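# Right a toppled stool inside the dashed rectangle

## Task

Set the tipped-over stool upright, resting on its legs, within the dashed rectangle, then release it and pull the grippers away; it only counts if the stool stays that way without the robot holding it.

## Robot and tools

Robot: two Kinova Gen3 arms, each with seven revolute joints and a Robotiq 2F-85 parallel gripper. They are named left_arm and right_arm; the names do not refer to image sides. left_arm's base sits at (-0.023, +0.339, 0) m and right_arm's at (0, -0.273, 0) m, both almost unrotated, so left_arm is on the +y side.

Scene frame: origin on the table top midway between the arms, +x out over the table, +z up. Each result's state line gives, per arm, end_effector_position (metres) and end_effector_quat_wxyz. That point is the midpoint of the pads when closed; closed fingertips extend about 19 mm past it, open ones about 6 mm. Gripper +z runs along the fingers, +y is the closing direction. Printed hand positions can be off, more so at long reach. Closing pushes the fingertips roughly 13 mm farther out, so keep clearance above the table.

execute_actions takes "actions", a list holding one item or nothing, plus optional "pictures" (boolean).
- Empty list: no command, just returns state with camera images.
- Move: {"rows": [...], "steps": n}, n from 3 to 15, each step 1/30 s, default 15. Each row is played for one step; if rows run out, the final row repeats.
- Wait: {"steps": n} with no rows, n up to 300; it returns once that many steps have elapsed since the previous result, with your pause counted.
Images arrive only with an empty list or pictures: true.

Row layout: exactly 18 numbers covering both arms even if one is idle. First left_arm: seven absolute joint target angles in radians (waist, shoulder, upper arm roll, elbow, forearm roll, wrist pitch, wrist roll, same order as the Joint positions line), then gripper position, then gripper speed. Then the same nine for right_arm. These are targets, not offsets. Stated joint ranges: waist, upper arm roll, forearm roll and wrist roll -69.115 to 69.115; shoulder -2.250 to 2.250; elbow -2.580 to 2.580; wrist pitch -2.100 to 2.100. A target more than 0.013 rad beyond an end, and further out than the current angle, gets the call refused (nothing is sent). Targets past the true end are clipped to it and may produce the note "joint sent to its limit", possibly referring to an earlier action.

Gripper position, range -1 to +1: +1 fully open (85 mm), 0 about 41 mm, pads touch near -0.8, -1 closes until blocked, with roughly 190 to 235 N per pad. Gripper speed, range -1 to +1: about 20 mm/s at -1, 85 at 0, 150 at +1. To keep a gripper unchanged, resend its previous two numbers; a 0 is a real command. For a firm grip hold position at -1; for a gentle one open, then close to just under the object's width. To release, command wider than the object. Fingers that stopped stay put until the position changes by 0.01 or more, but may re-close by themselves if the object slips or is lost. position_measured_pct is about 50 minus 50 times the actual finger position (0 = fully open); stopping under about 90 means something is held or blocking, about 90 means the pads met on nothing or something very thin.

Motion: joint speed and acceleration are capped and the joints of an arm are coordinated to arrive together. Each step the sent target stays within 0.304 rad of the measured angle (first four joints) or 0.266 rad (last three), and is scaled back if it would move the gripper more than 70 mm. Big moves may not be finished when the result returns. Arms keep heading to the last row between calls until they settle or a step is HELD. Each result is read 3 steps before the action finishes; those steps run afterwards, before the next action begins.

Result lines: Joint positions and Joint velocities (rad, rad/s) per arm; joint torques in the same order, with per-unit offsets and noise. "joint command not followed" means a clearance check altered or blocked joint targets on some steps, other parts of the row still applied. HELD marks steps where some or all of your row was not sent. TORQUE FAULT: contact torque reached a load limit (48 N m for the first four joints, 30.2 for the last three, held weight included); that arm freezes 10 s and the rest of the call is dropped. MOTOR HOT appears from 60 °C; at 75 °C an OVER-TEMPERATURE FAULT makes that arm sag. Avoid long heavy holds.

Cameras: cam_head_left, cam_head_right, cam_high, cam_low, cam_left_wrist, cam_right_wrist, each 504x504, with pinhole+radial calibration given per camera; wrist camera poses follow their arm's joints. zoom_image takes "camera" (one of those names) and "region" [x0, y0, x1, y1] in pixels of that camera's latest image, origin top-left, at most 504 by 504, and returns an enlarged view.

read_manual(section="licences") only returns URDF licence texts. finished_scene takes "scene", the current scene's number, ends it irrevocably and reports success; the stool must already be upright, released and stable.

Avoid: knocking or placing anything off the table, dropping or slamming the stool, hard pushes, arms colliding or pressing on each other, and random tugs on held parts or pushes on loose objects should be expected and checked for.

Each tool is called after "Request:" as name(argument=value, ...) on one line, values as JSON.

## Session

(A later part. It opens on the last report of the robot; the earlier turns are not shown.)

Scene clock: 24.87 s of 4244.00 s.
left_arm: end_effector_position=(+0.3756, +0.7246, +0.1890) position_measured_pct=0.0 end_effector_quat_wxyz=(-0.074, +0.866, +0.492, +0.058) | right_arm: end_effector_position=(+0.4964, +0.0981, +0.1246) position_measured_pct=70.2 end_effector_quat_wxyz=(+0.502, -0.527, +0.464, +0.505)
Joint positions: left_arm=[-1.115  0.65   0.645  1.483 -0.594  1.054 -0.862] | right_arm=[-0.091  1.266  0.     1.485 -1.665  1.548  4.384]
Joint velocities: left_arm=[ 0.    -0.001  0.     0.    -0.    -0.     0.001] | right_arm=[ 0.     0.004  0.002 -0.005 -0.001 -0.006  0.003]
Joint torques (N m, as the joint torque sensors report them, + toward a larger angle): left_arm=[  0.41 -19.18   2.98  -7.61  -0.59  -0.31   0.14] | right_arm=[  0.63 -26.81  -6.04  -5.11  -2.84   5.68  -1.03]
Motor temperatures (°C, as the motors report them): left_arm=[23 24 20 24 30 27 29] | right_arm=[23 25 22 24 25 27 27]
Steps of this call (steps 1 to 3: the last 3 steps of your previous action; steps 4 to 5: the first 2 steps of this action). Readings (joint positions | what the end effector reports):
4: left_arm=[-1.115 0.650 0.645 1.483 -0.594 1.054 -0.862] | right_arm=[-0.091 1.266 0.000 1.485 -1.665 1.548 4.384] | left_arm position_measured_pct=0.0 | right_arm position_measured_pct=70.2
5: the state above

Request:
execute_actions(actions=[])

Scene clock: 25.27 s of 4244.00 s.
left_arm: end_effector_position=(+0.3756, +0.7246, +0.1890) position_measured_pct=0.0 end_effector_quat_wxyz=(-0.074, +0.866, +0.492, +0.058) | right_arm: end_effector_position=(+0.4964, +0.0981, +0.1244) position_measured_pct=70.2 end_effector_quat_wxyz=(+0.502, -0.527, +0.464, +0.506)
Joint positions: left_arm=[-1.115  0.65   0.645  1.483 -0.594  1.054 -0.862] | right_arm=[-0.09   1.267  0.     1.485 -1.665  1.548  4.384]
Joint velocities: left_arm=[ 0.     0.    -0.     0.001  0.001 -0.     0.001] | right_arm=[ 0.001  0.001 -0.    -0.     0.001  0.     0.   ]
Joint torques (N m, as the joint torque sensors report them, + toward a larger angle): left_arm=[  0.42 -19.45   3.03  -7.99  -0.48  -0.37   0.17] | right_arm=[  0.18 -25.51  -5.54  -4.51  -2.64   5.44  -0.94]
Motor temperatures (°C, as the motors report them): left_arm=[23 24 20 24 30 27 29] | right_arm=[23 25 22 24 25 27 27]
Kept back: nothing.
Steps of this call (steps 1 to 3: the last 3 steps of your previous action; steps 4 to 12: the robot went on to your last target). Readings (joint positions | what the end effector reports):
1: left_arm=[-1.115 0.650 0.645 1.483 -0.594 1.054 -0.862] | right_arm=[-0.091 1.266 0.000 1.485 -1.665 1.548 4.384] | left_arm position_measured_pct=0.0 | right_arm position_measured_pct=70.2
2: left_arm=[-1.115 0.650 0.645 1.483 -0.594 1.054 -0.862] | right_arm=[-0.090 1.266 0.000 1.485 -1.665 1.548 4.384] | left_arm position_measured_pct=0.0 | right_arm position_measured_pct=70.2
4: left_arm=[-1.115 0.650 0.645 1.483 -0.594 1.054 -0.862] | right_arm=[-0.090 1.267 0.000 1.485 -1.665 1.548 4.384] | left_arm position_measured_pct=0.0 | right_arm position_measured_pct=70.2
8: left_arm=[-1.115 0.650 0.645 1.483 -0.594 1.054 -0.862] | right_arm=[-0.090 1.267 0.000 1.485 -1.665 1.548 4.384] | left_arm position_measured_pct=0.0 | right_arm position_measured_pct=70.2
12: the state above
camera_calibration (this result's frames):
cam_left_wrist: T_world_to_cam=[[0.87365, -0.484716, -0.0422667, 0.0232396], [-0.481617, -0.849167, -0.216704, 0.895714], [0.0691484, 0.20968, -0.975322, 0.1489], [0, 0, 0, 1]] pos_world=[0.400792, 0.740654, 0.340312]
cam_right_wrist: T_world_to_cam=[[-0.993788, -0.109467, -0.0200429, 0.506299], [-0.0212969, 0.010299, 0.99972, -0.0572811], [-0.109229, 0.993937, -0.0125663, 0.102326], [0, 0, 0, 1]] pos_world=[0.513111, -0.0456926, 0.0686986]

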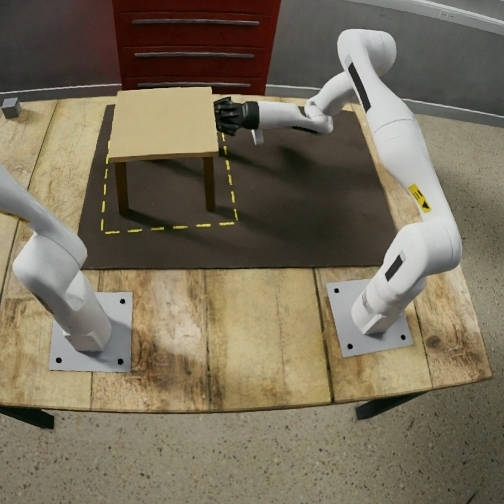

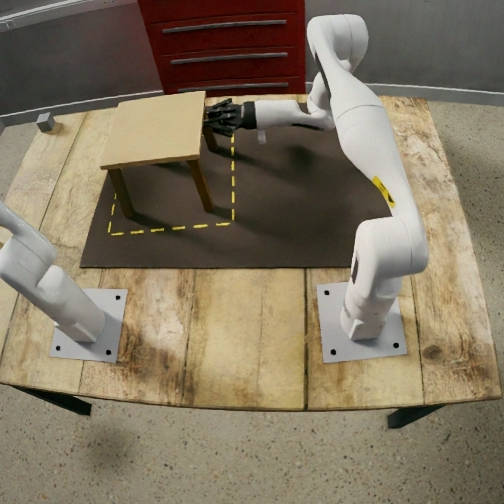

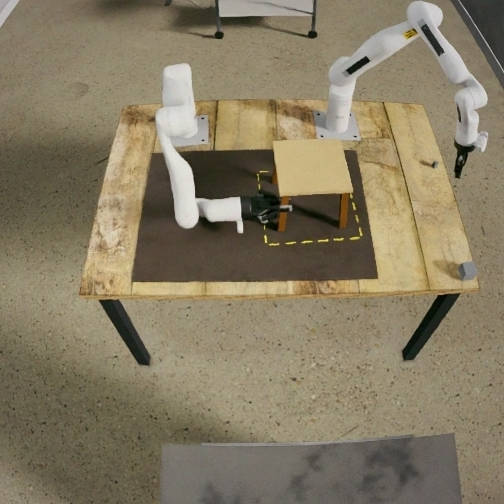

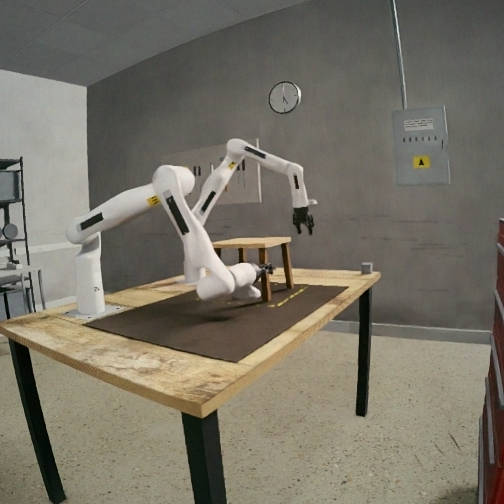

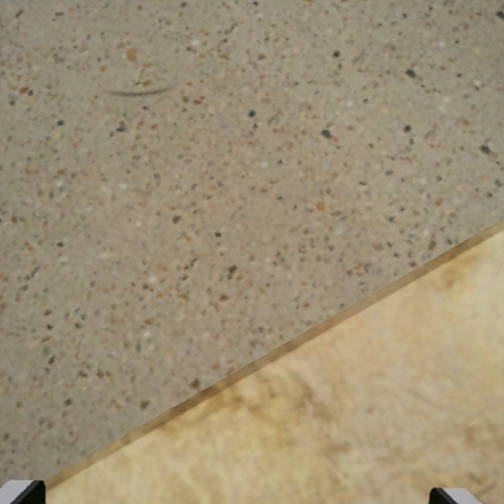

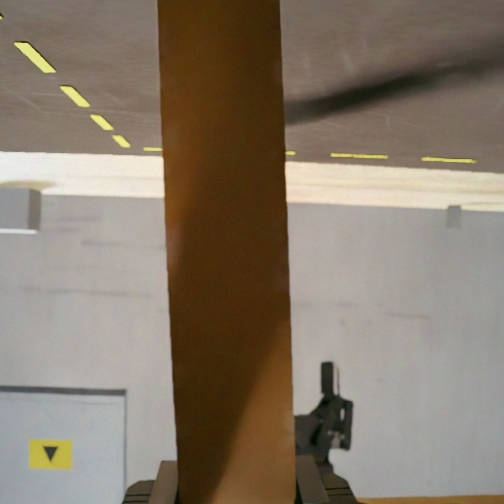

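Request:
execute_actions(actions=[{"rows": [[-1.115,0.65,0.645,1.483,-0.594,1.054,-0.862,1,0,-0.0905,1.2682,0,1.4839,-1.6648,1.5480,4.3848,-1,0],[-1.115,0.65,0.645,1.483,-0.594,1.054,-0.862,1,0,-0.0905,1.2697,0,1.4831,-1.6648,1.5480,4.3854,-1,0],[-1.115,0.65,0.645,1.483,-0.594,1.054,-0.862,1,0,-0.0905,1.2711,0,1.4824,-1.6648,1.5480,4.3861,-1,0],[-1.115,0.65,0.645,1.483,-0.594,1.054,-0.862,1,0,-0.0905,1.2725,0,1.4816,-1.6648,1.5480,4.3867,-1,0],[-1.115,0.65,0.645,1.483,-0.594,1.054,-0.862,1,0,-0.0905,1.2740,0,1.4808,-1.6648,1.5480,4.3874,-1,0],[-1.115,0.65,0.645,1.483,-0.594,1.054,-0.862,1,0,-0.0905,1.2754,0,1.4800,-1.6648,1.5480,4.3880,-1,0]], "steps": 12}])

Scene clock: 25.77 s of 4244.00 s.
left_arm: end_effector_position=(+0.3756, +0.7246, +0.1890) position_measured_pct=0.0 end_effector_quat_wxyz=(-0.074, +0.866, +0.492, +0.058) | right_arm: end_effector_position=(+0.4967, +0.0980, +0.1229) position_measured_pct=70.2 end_effector_quat_wxyz=(+0.503, -0.527, +0.462, +0.505)
Joint positions: left_arm=[-1.115  0.65   0.645  1.483 -0.594  1.054 -0.862] | right_arm=[-0.09   1.272 -0.001  1.48  -1.665  1.55   4.388]
Joint velocities: left_arm=[ 0.001  0.    -0.002 -0.    -0.001  0.002  0.001] | right_arm=[-0.002 -0.002  0.003  0.     0.003 -0.002  0.001]
Joint torques (N m, as the joint torque sensors report them, + toward a larger angle): left_arm=[  0.44 -19.43   3.05  -7.71  -0.62  -0.21   0.23] | right_arm=[  0.2  -19.24  -2.44  -4.22  -1.27   1.36   0.05]
Motor temperatures (°C, as the motors report them): left_arm=[23 24 20 24 30 27 29] | right_arm=[23 25 22 24 25 27 27]
Steps of this call (steps 1 to 6: the robot went on to your last target; steps 7 to 15: the first 9 steps of this action). Readings (joint positions | what the end effector reports):
7: left_arm=[-1.115 0.650 0.645 1.483 -0.594 1.054 -0.862] | right_arm=[-0.090 1.267 -0.000 1.484 -1.665 1.548 4.384] | left_arm position_measured_pct=0.0 | right_arm position_measured_pct=70.2
8: left_arm=[-1.115 0.650 0.645 1.483 -0.594 1.054 -0.862] | right_arm=[-0.090 1.268 -0.000 1.484 -1.665 1.548 4.385] | left_arm position_measured_pct=0.0 | right_arm position_measured_pct=70.2
10: left_arm=[-1.115 0.650 0.645 1.483 -0.594 1.054 -0.862] | right_arm=[-0.090 1.270 -0.001 1.482 -1.666 1.549 4.386] | left_arm position_measured_pct=0.0 | right_arm position_measured_pct=70.2
14: left_arm=[-1.115 0.650 0.645 1.483 -0.594 1.054 -0.862] | right_arm=[-0.090 1.272 -0.001 1.480 -1.665 1.550 4.388] | left_arm position_measured_pct=0.0 | right_arm position_measured_pct=70.2
15: the state above

Request:
execute_actions(actions=[{"rows": [[-1.115,0.65,0.645,1.483,-0.594,1.054,-0.862,1,0,-0.0905,1.2718,0,1.4805,-1.6648,1.5485,4.3876,0.4,0.3],[-1.115,0.65,0.645,1.483,-0.594,1.054,-0.862,1,0,-0.0905,1.2712,0,1.4805,-1.6648,1.5485,4.3876,0.4,0.3],[-1.115,0.65,0.645,1.483,-0.594,1.054,-0.862,1,0,-0.0905,1.2712,0,1.4805,-1.6648,1.5485,4.3876,0.4,0.3],[-1.115,0.65,0.645,1.483,-0.594,1.054,-0.862,1,0,-0.0905,1.2712,0,1.4805,-1.6648,1.5485,4.3876,0.4,0.3],[-1.115,0.65,0.645,1.483,-0.594,1.054,-0.862,1,0,-0.0905,1.2712,0,1.4805,-1.6648,1.5485,4.3876,0.4,0.3],[-1.115,0.65,0.645,1.483,-0.594,1.054,-0.862,1,0,-0.0905,1.2712,0,1.4805,-1.6648,1.5485,4.3876,0.4,0.3],[-1.115,0.65,0.645,1.483,-0.594,1.054,-0.862,1,0,-0.0905,1.2712,0,1.4805,-1.6648,1.5485,4.3876,0.4,0.3],[-1.115,0.65,0.645,1.483,-0.594,1.054,-0.862,1,0,-0.0886,1.2712,0,1.4805,-1.6630,1.5490,4.3876,0.4,0.3],[-1.115,0.65,0.645,1.483,-0.594,1.054,-0.862,1,0,-0.0847,1.2712,0,1.4805,-1.6595,1.5502,4.3876,0.4,0.3],[-1.115,0.65,0.645,1.483,-0.594,1.054,-0.862,1,0,-0.0790,1.2712,0,1.4805,-1.6542,1.5524,4.3876,0.4,0.3],[-1.115,0.65,0.645,1.483,-0.594,1.054,-0.862,1,0,-0.0713,1.2712,0,1.4805,-1.6471,1.5553,4.3876,0.4,0.3],[-1.115,0.65,0.645,1.483,-0.594,1.054,-0.862,1,0,-0.0617,1.2712,0,1.4805,-1.6383,1.5590,4.3876,0.4,0.3],[-1.115,0.65,0.645,1.483,-0.594,1.054,-0.862,1,0,-0.0502,1.2712,0,1.4805,-1.6276,1.5633,4.3876,0.4,0.3],[-1.115,0.65,0.645,1.483,-0.594,1.054,-0.862,1,0,-0.0367,1.2712,0,1.4805,-1.6152,1.5684,4.3876,0.4,0.3],[-1.115,0.65,0.645,1.483,-0.594,1.054,-0.862,1,0,-0.0214,1.2712,0,1.4805,-1.6011,1.5743,4.3876,0.4,0.3]], "steps": 15}])

Request:
execute_actions(actions=[{"rows": [[-1.115,0.65,0.645,1.483,-0.594,1.054,-0.862,1,0,-0.0041,1.2712,0,1.4805,-1.5852,1.5809,4.3876,0.4,0.3],[-1.115,0.65,0.645,1.483,-0.594,1.054,-0.862,1,0,0.0151,1.2712,0,1.4805,-1.5675,1.5882,4.3876,0.4,0.3],[-1.115,0.65,0.645,1.483,-0.594,1.054,-0.862,1,0,0.0362,1.2712,0,1.4805,-1.5480,1.5962,4.3876,0.4,0.3],[-1.115,0.65,0.645,1.483,-0.594,1.054,-0.862,1,0,0.0593,1.268,0,1.4805,-1.5267,1.6049,4.3876,0.4,0.3],[-1.115,0.65,0.645,1.483,-0.594,1.054,-0.862,1,0,0.0823,1.262,0,1.4805,-1.5055,1.6137,4.3876,0.4,0.3],[-1.115,0.65,0.645,1.483,-0.594,1.054,-0.862,1,0,0.1053,1.253,0,1.4805,-1.4843,1.6225,4.3876,0.4,0.3],[-1.115,0.65,0.645,1.483,-0.594,1.054,-0.862,1,0,0.1284,1.242,0,1.4805,-1.4630,1.6312,4.3876,0.4,0.3],[-1.115,0.65,0.645,1.483,-0.594,1.054,-0.862,1,0,0.1514,1.230,0,1.4805,-1.4418,1.6400,4.3876,0.4,0.3],[-1.115,0.65,0.645,1.483,-0.594,1.054,-0.862,1,0,0.1745,1.218,0,1.4805,-1.4205,1.6487,4.3876,0.4,0.3],[-1.115,0.65,0.645,1.483,-0.594,1.054,-0.862,1,0,0.1975,1.206,0,1.4805,-1.3993,1.6575,4.3876,0.4,0.3],[-1.115,0.65,0.645,1.483,-0.594,1.054,-0.862,1,0,0.2205,1.194,0,1.4805,-1.3781,1.6663,4.3876,0.4,0.3],[-1.115,0.65,0.645,1.483,-0.594,1.054,-0.862,1,0,0.2417,1.183,0,1.4805,-1.3586,1.6743,4.3876,0.4,0.3],[-1.115,0.65,0.645,1.483,-0.594,1.054,-0.862,1,0,0.2609,1.173,0,1.4805,-1.3409,1.6816,4.3876,0.4,0.3],[-1.115,0.65,0.645,1.483,-0.594,1.054,-0.862,1,0,0.2762,1.165,0,1.4805,-1.3267,1.6874,4.3876,0.4,0.3],[-1.115,0.65,0.645,1.483,-0.594,1.054,-0.862,1,0,0.2877,1.159,0,1.4805,-1.3161,1.6918,4.3876,0.4,0.3]], "steps": 15}])

Request:
execute_actions(actions=[{"rows": [[-1.115,0.65,0.645,1.483,-0.594,1.054,-0.862,1,0,0.2954,1.155,0,1.4805,-1.3090,1.6947,4.3876,0.4,0.3],[-1.115,0.65,0.645,1.483,-0.594,1.054,-0.862,1,0,0.2993,1.153,0,1.4805,-1.3055,1.6962,4.3876,0.4,0.3]], "steps": 7}], pictures=true)

Scene clock: 27.57 s of 4244.00 s.
left_arm: end_effector_position=(+0.3756, +0.7246, +0.1890) position_measured_pct=0.0 end_effector_quat_wxyz=(-0.074, +0.866, +0.492, +0.058) | right_arm: end_effector_position=(+0.4982, +0.0896, +0.1229) position_measured_pct=35.7 end_effector_quat_wxyz=(+0.503, -0.527, +0.463, +0.505)
Joint positions: left_arm=[-1.115  0.65   0.645  1.483 -0.594  1.054 -0.862] | right_arm=[-0.073  1.271 -0.001  1.48  -1.65   1.554  4.388]
Joint velocities: left_arm=[ 0.002 -0.001 -0.002 -0.    -0.     0.001  0.   ] | right_arm=[ 0.21   0.001 -0.002 -0.002  0.19   0.078  0.   ]
Joint torques (N m, as the joint torque sensors report them, + toward a larger angle): left_arm=[  0.48 -19.51   3.01  -7.71  -0.58  -0.4    0.18] | right_arm=[  1.2  -22.01  -2.03  -4.29  -1.34   2.44  -0.27]
Motor temperatures (°C, as the motors report them): left_arm=[23 24 20 24 30 27 29] | right_arm=[23 25 22 24 25 27 27]
Steps of this call (steps 1 to 3: the last 3 steps of your previous action; steps 4 to 15: the robot went on to your last target; steps 16 to 42: nothing new was sent; steps 43 to 54: the first 12 steps of this action). Readings (joint positions | what the end effector reports):
43: left_arm=[-1.115 0.650 0.645 1.483 -0.594 1.054 -0.862] | right_arm=[-0.090 1.271 -0.000 1.480 -1.664 1.550 4.388] | left_arm position_measured_pct=0.0 | right_arm position_measured_pct=70.2
44: left_arm=[-1.115 0.650 0.645 1.483 -0.594 1.054 -0.862] | right_arm=[-0.090 1.270 0.000 1.481 -1.664 1.548 4.388] | left_arm position_measured_pct=0.0 | right_arm position_measured_pct=69.8
46: left_arm=[-1.115 0.650 0.645 1.483 -0.594 1.054 -0.862] | right_arm=[-0.090 1.270 -0.000 1.480 -1.665 1.549 4.388] | left_arm position_measured_pct=0.0 | right_arm position_measured_pct=64.3
50: left_arm=[-1.115 0.650 0.645 1.483 -0.594 1.054 -0.862] | right_arm=[-0.090 1.271 -0.000 1.481 -1.664 1.549 4.388] | left_arm position_measured_pct=0.0 | right_arm position_measured_pct=50.4
54: the state above

Scene clock: 28.07 s of 4244.00 s.
left_arm: end_effector_position=(+0.3756, +0.7246, +0.1890) position_measured_pct=0.0 end_effector_quat_wxyz=(-0.074, +0.866, +0.492, +0.058) | right_arm: end_effector_position=(+0.5031, -0.0419, +0.1488) position_measured_pct=29.8 end_effector_quat_wxyz=(+0.513, -0.541, +0.451, +0.489)
Joint positions: left_arm=[-1.115  0.65   0.645  1.483 -0.594  1.054 -0.862] | right_arm=[ 0.177  1.216 -0.     1.48  -1.419  1.649  4.388]
Joint velocities: left_arm=[ 0.     0.001  0.003  0.     0.     0.    -0.001] | right_arm=[ 0.661 -0.351 -0.004 -0.009  0.611  0.259  0.   ]
Joint torques (N m, as the joint torque sensors report them, + toward a larger angle): left_arm=[  0.52 -19.16   2.95  -7.73  -0.6   -0.26   0.19] | right_arm=[  0.39 -20.65  -2.23  -3.33  -1.2    2.24   0.01]
Motor temperatures (°C, as the motors report them): left_arm=[23 24 20 24 30 27 29] | right_arm=[23 25 22 24 25 27 27]
Steps of this call (steps 1 to 3: the last 3 steps of your previous action; steps 4 to 15: the first 12 steps of this action). Readings (joint positions | what the end effector reports):
4: left_arm=[-1.115 0.650 0.645 1.483 -0.594 1.054 -0.862] | right_arm=[-0.033 1.271 -0.001 1.480 -1.614 1.569 4.388] | left_arm position_measured_pct=0.0 | right_arm position_measured_pct=30.2
5: left_arm=[-1.115 0.650 0.645 1.483 -0.594 1.054 -0.862] | right_arm=[-0.020 1.271 -0.001 1.480 -1.602 1.574 4.388] | left_arm position_measured_pct=0.0 | right_arm position_measured_pct=30.2
7: left_arm=[-1.115 0.650 0.645 1.483 -0.594 1.054 -0.862] | right_arm=[0.012 1.271 -0.001 1.480 -1.572 1.586 4.388] | left_arm position_measured_pct=0.0 | right_arm position_measured_pct=29.8
11: left_arm=[-1.115 0.650 0.645 1.483 -0.594 1.054 -0.862] | right_arm=[0.090 1.261 -0.000 1.481 -1.499 1.616 4.388] | left_arm position_measured_pct=0.0 | right_arm position_measured_pct=29.8
15: the state above

Scene clock: 28.30 s of 4244.00 s.
left_arm: end_effector_position=(+0.3756, +0.7246, +0.1890) position_measured_pct=0.0 end_effector_quat_wxyz=(-0.074, +0.866, +0.492, +0.058) | right_arm: end_effector_position=(+0.4969, -0.1039, +0.1734) position_measured_pct=29.8 end_effector_quat_wxyz=(+0.518, -0.559, +0.443, +0.472)
Joint positions: left_arm=[-1.115  0.65   0.645  1.483 -0.594  1.054 -0.862] | right_arm=[ 0.292  1.157  0.002  1.48  -1.309  1.695  4.388]
Joint velocities: left_arm=[ 0.001 -0.001 -0.001 -0.001  0.001  0.001 -0.001] | right_arm=[ 0.124 -0.061  0.012  0.     0.146  0.062 -0.   ]
Joint torques (N m, as the joint torque sensors report them, + toward a larger angle): left_arm=[  0.32 -19.39   2.88  -7.73  -0.58  -0.39   0.19] | right_arm=[ -4.73 -18.5   -3.89  -3.58  -1.34   1.82  -0.22]
Motor temperatures (°C, as the motors report them): left_arm=[23 24 20 24 30 27 29] | right_arm=[23 25 22 24 25 27 27]
Steps of this call (steps 1 to 3: the last 3 steps of your previous action; steps 4 to 7: the first 4 steps of this action). Readings (joint positions | what the end effector reports):
4: left_arm=[-1.115 0.650 0.645 1.483 -0.594 1.054 -0.862] | right_arm=[0.258 1.174 0.001 1.480 -1.342 1.681 4.388] | left_arm position_measured_pct=0.0 | right_arm position_measured_pct=29.8
5: left_arm=[-1.115 0.650 0.645 1.483 -0.594 1.054 -0.862] | right_arm=[0.274 1.166 0.001 1.480 -1.328 1.687 4.388] | left_arm position_measured_pct=0.0 | right_arm position_measured_pct=29.8
7: the state above
camera_calibration (this result's frames):
cam_left_wrist: T_world_to_cam=[[0.87365, -0.484716, -0.0422667, 0.0232394], [-0.481617, -0.849167, -0.216704, 0.895714], [0.0691483, 0.209679, -0.975322, 0.1489], [0, 0, 0, 1]] pos_world=[0.400792, 0.740654, 0.340312]
cam_right_wrist: T_world_to_cam=[[-0.986472, -0.112648, -0.119097, 0.498871], [-0.123735, 0.0350968, 0.991694, -0.0492216], [-0.107532, 0.993015, -0.0485605, 0.309021], [0, 0, 0, 1]] pos_world=[0.519261, -0.248938, 0.123233]

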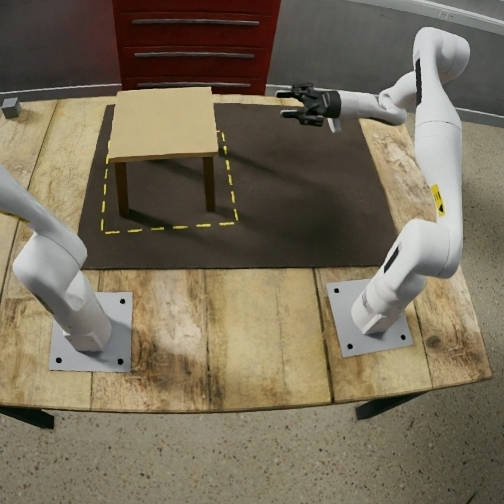

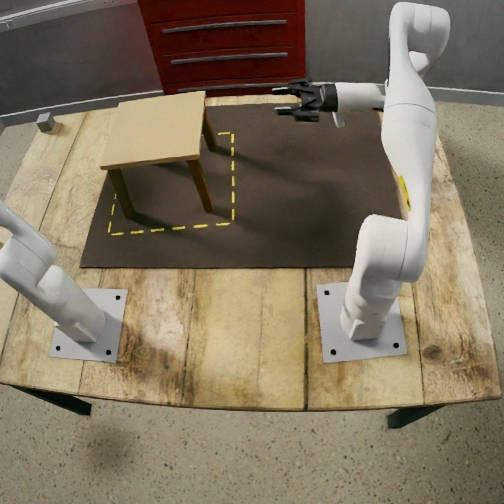

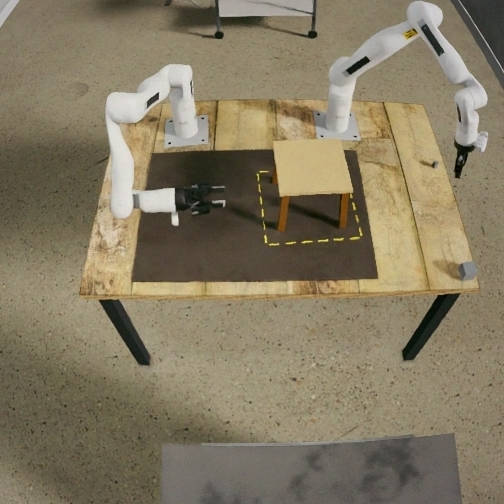

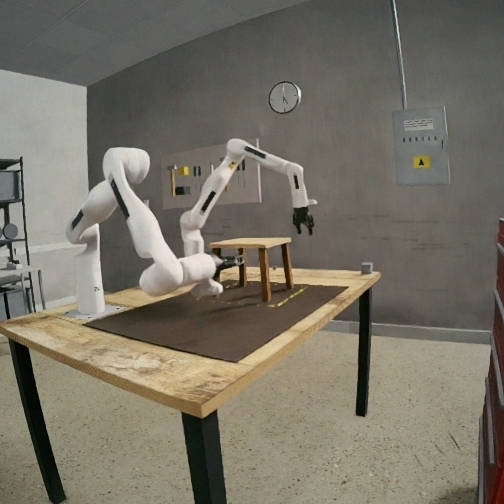

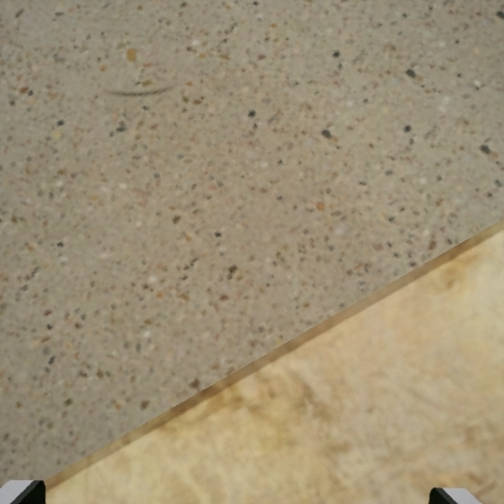

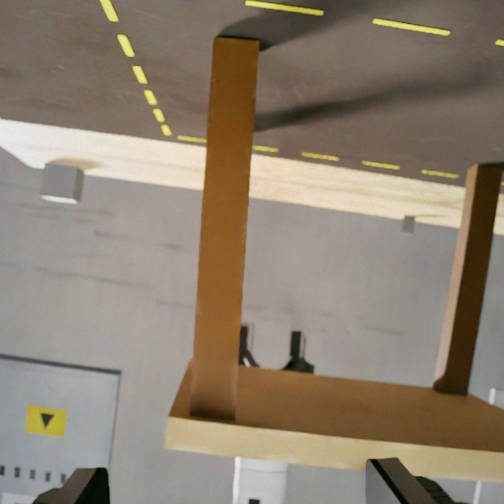

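The stool is standing with its feet inside the rectangle, and the arm has moved clear.

Request:
finished_scene(scene=2)

The scene is finished: the task was done.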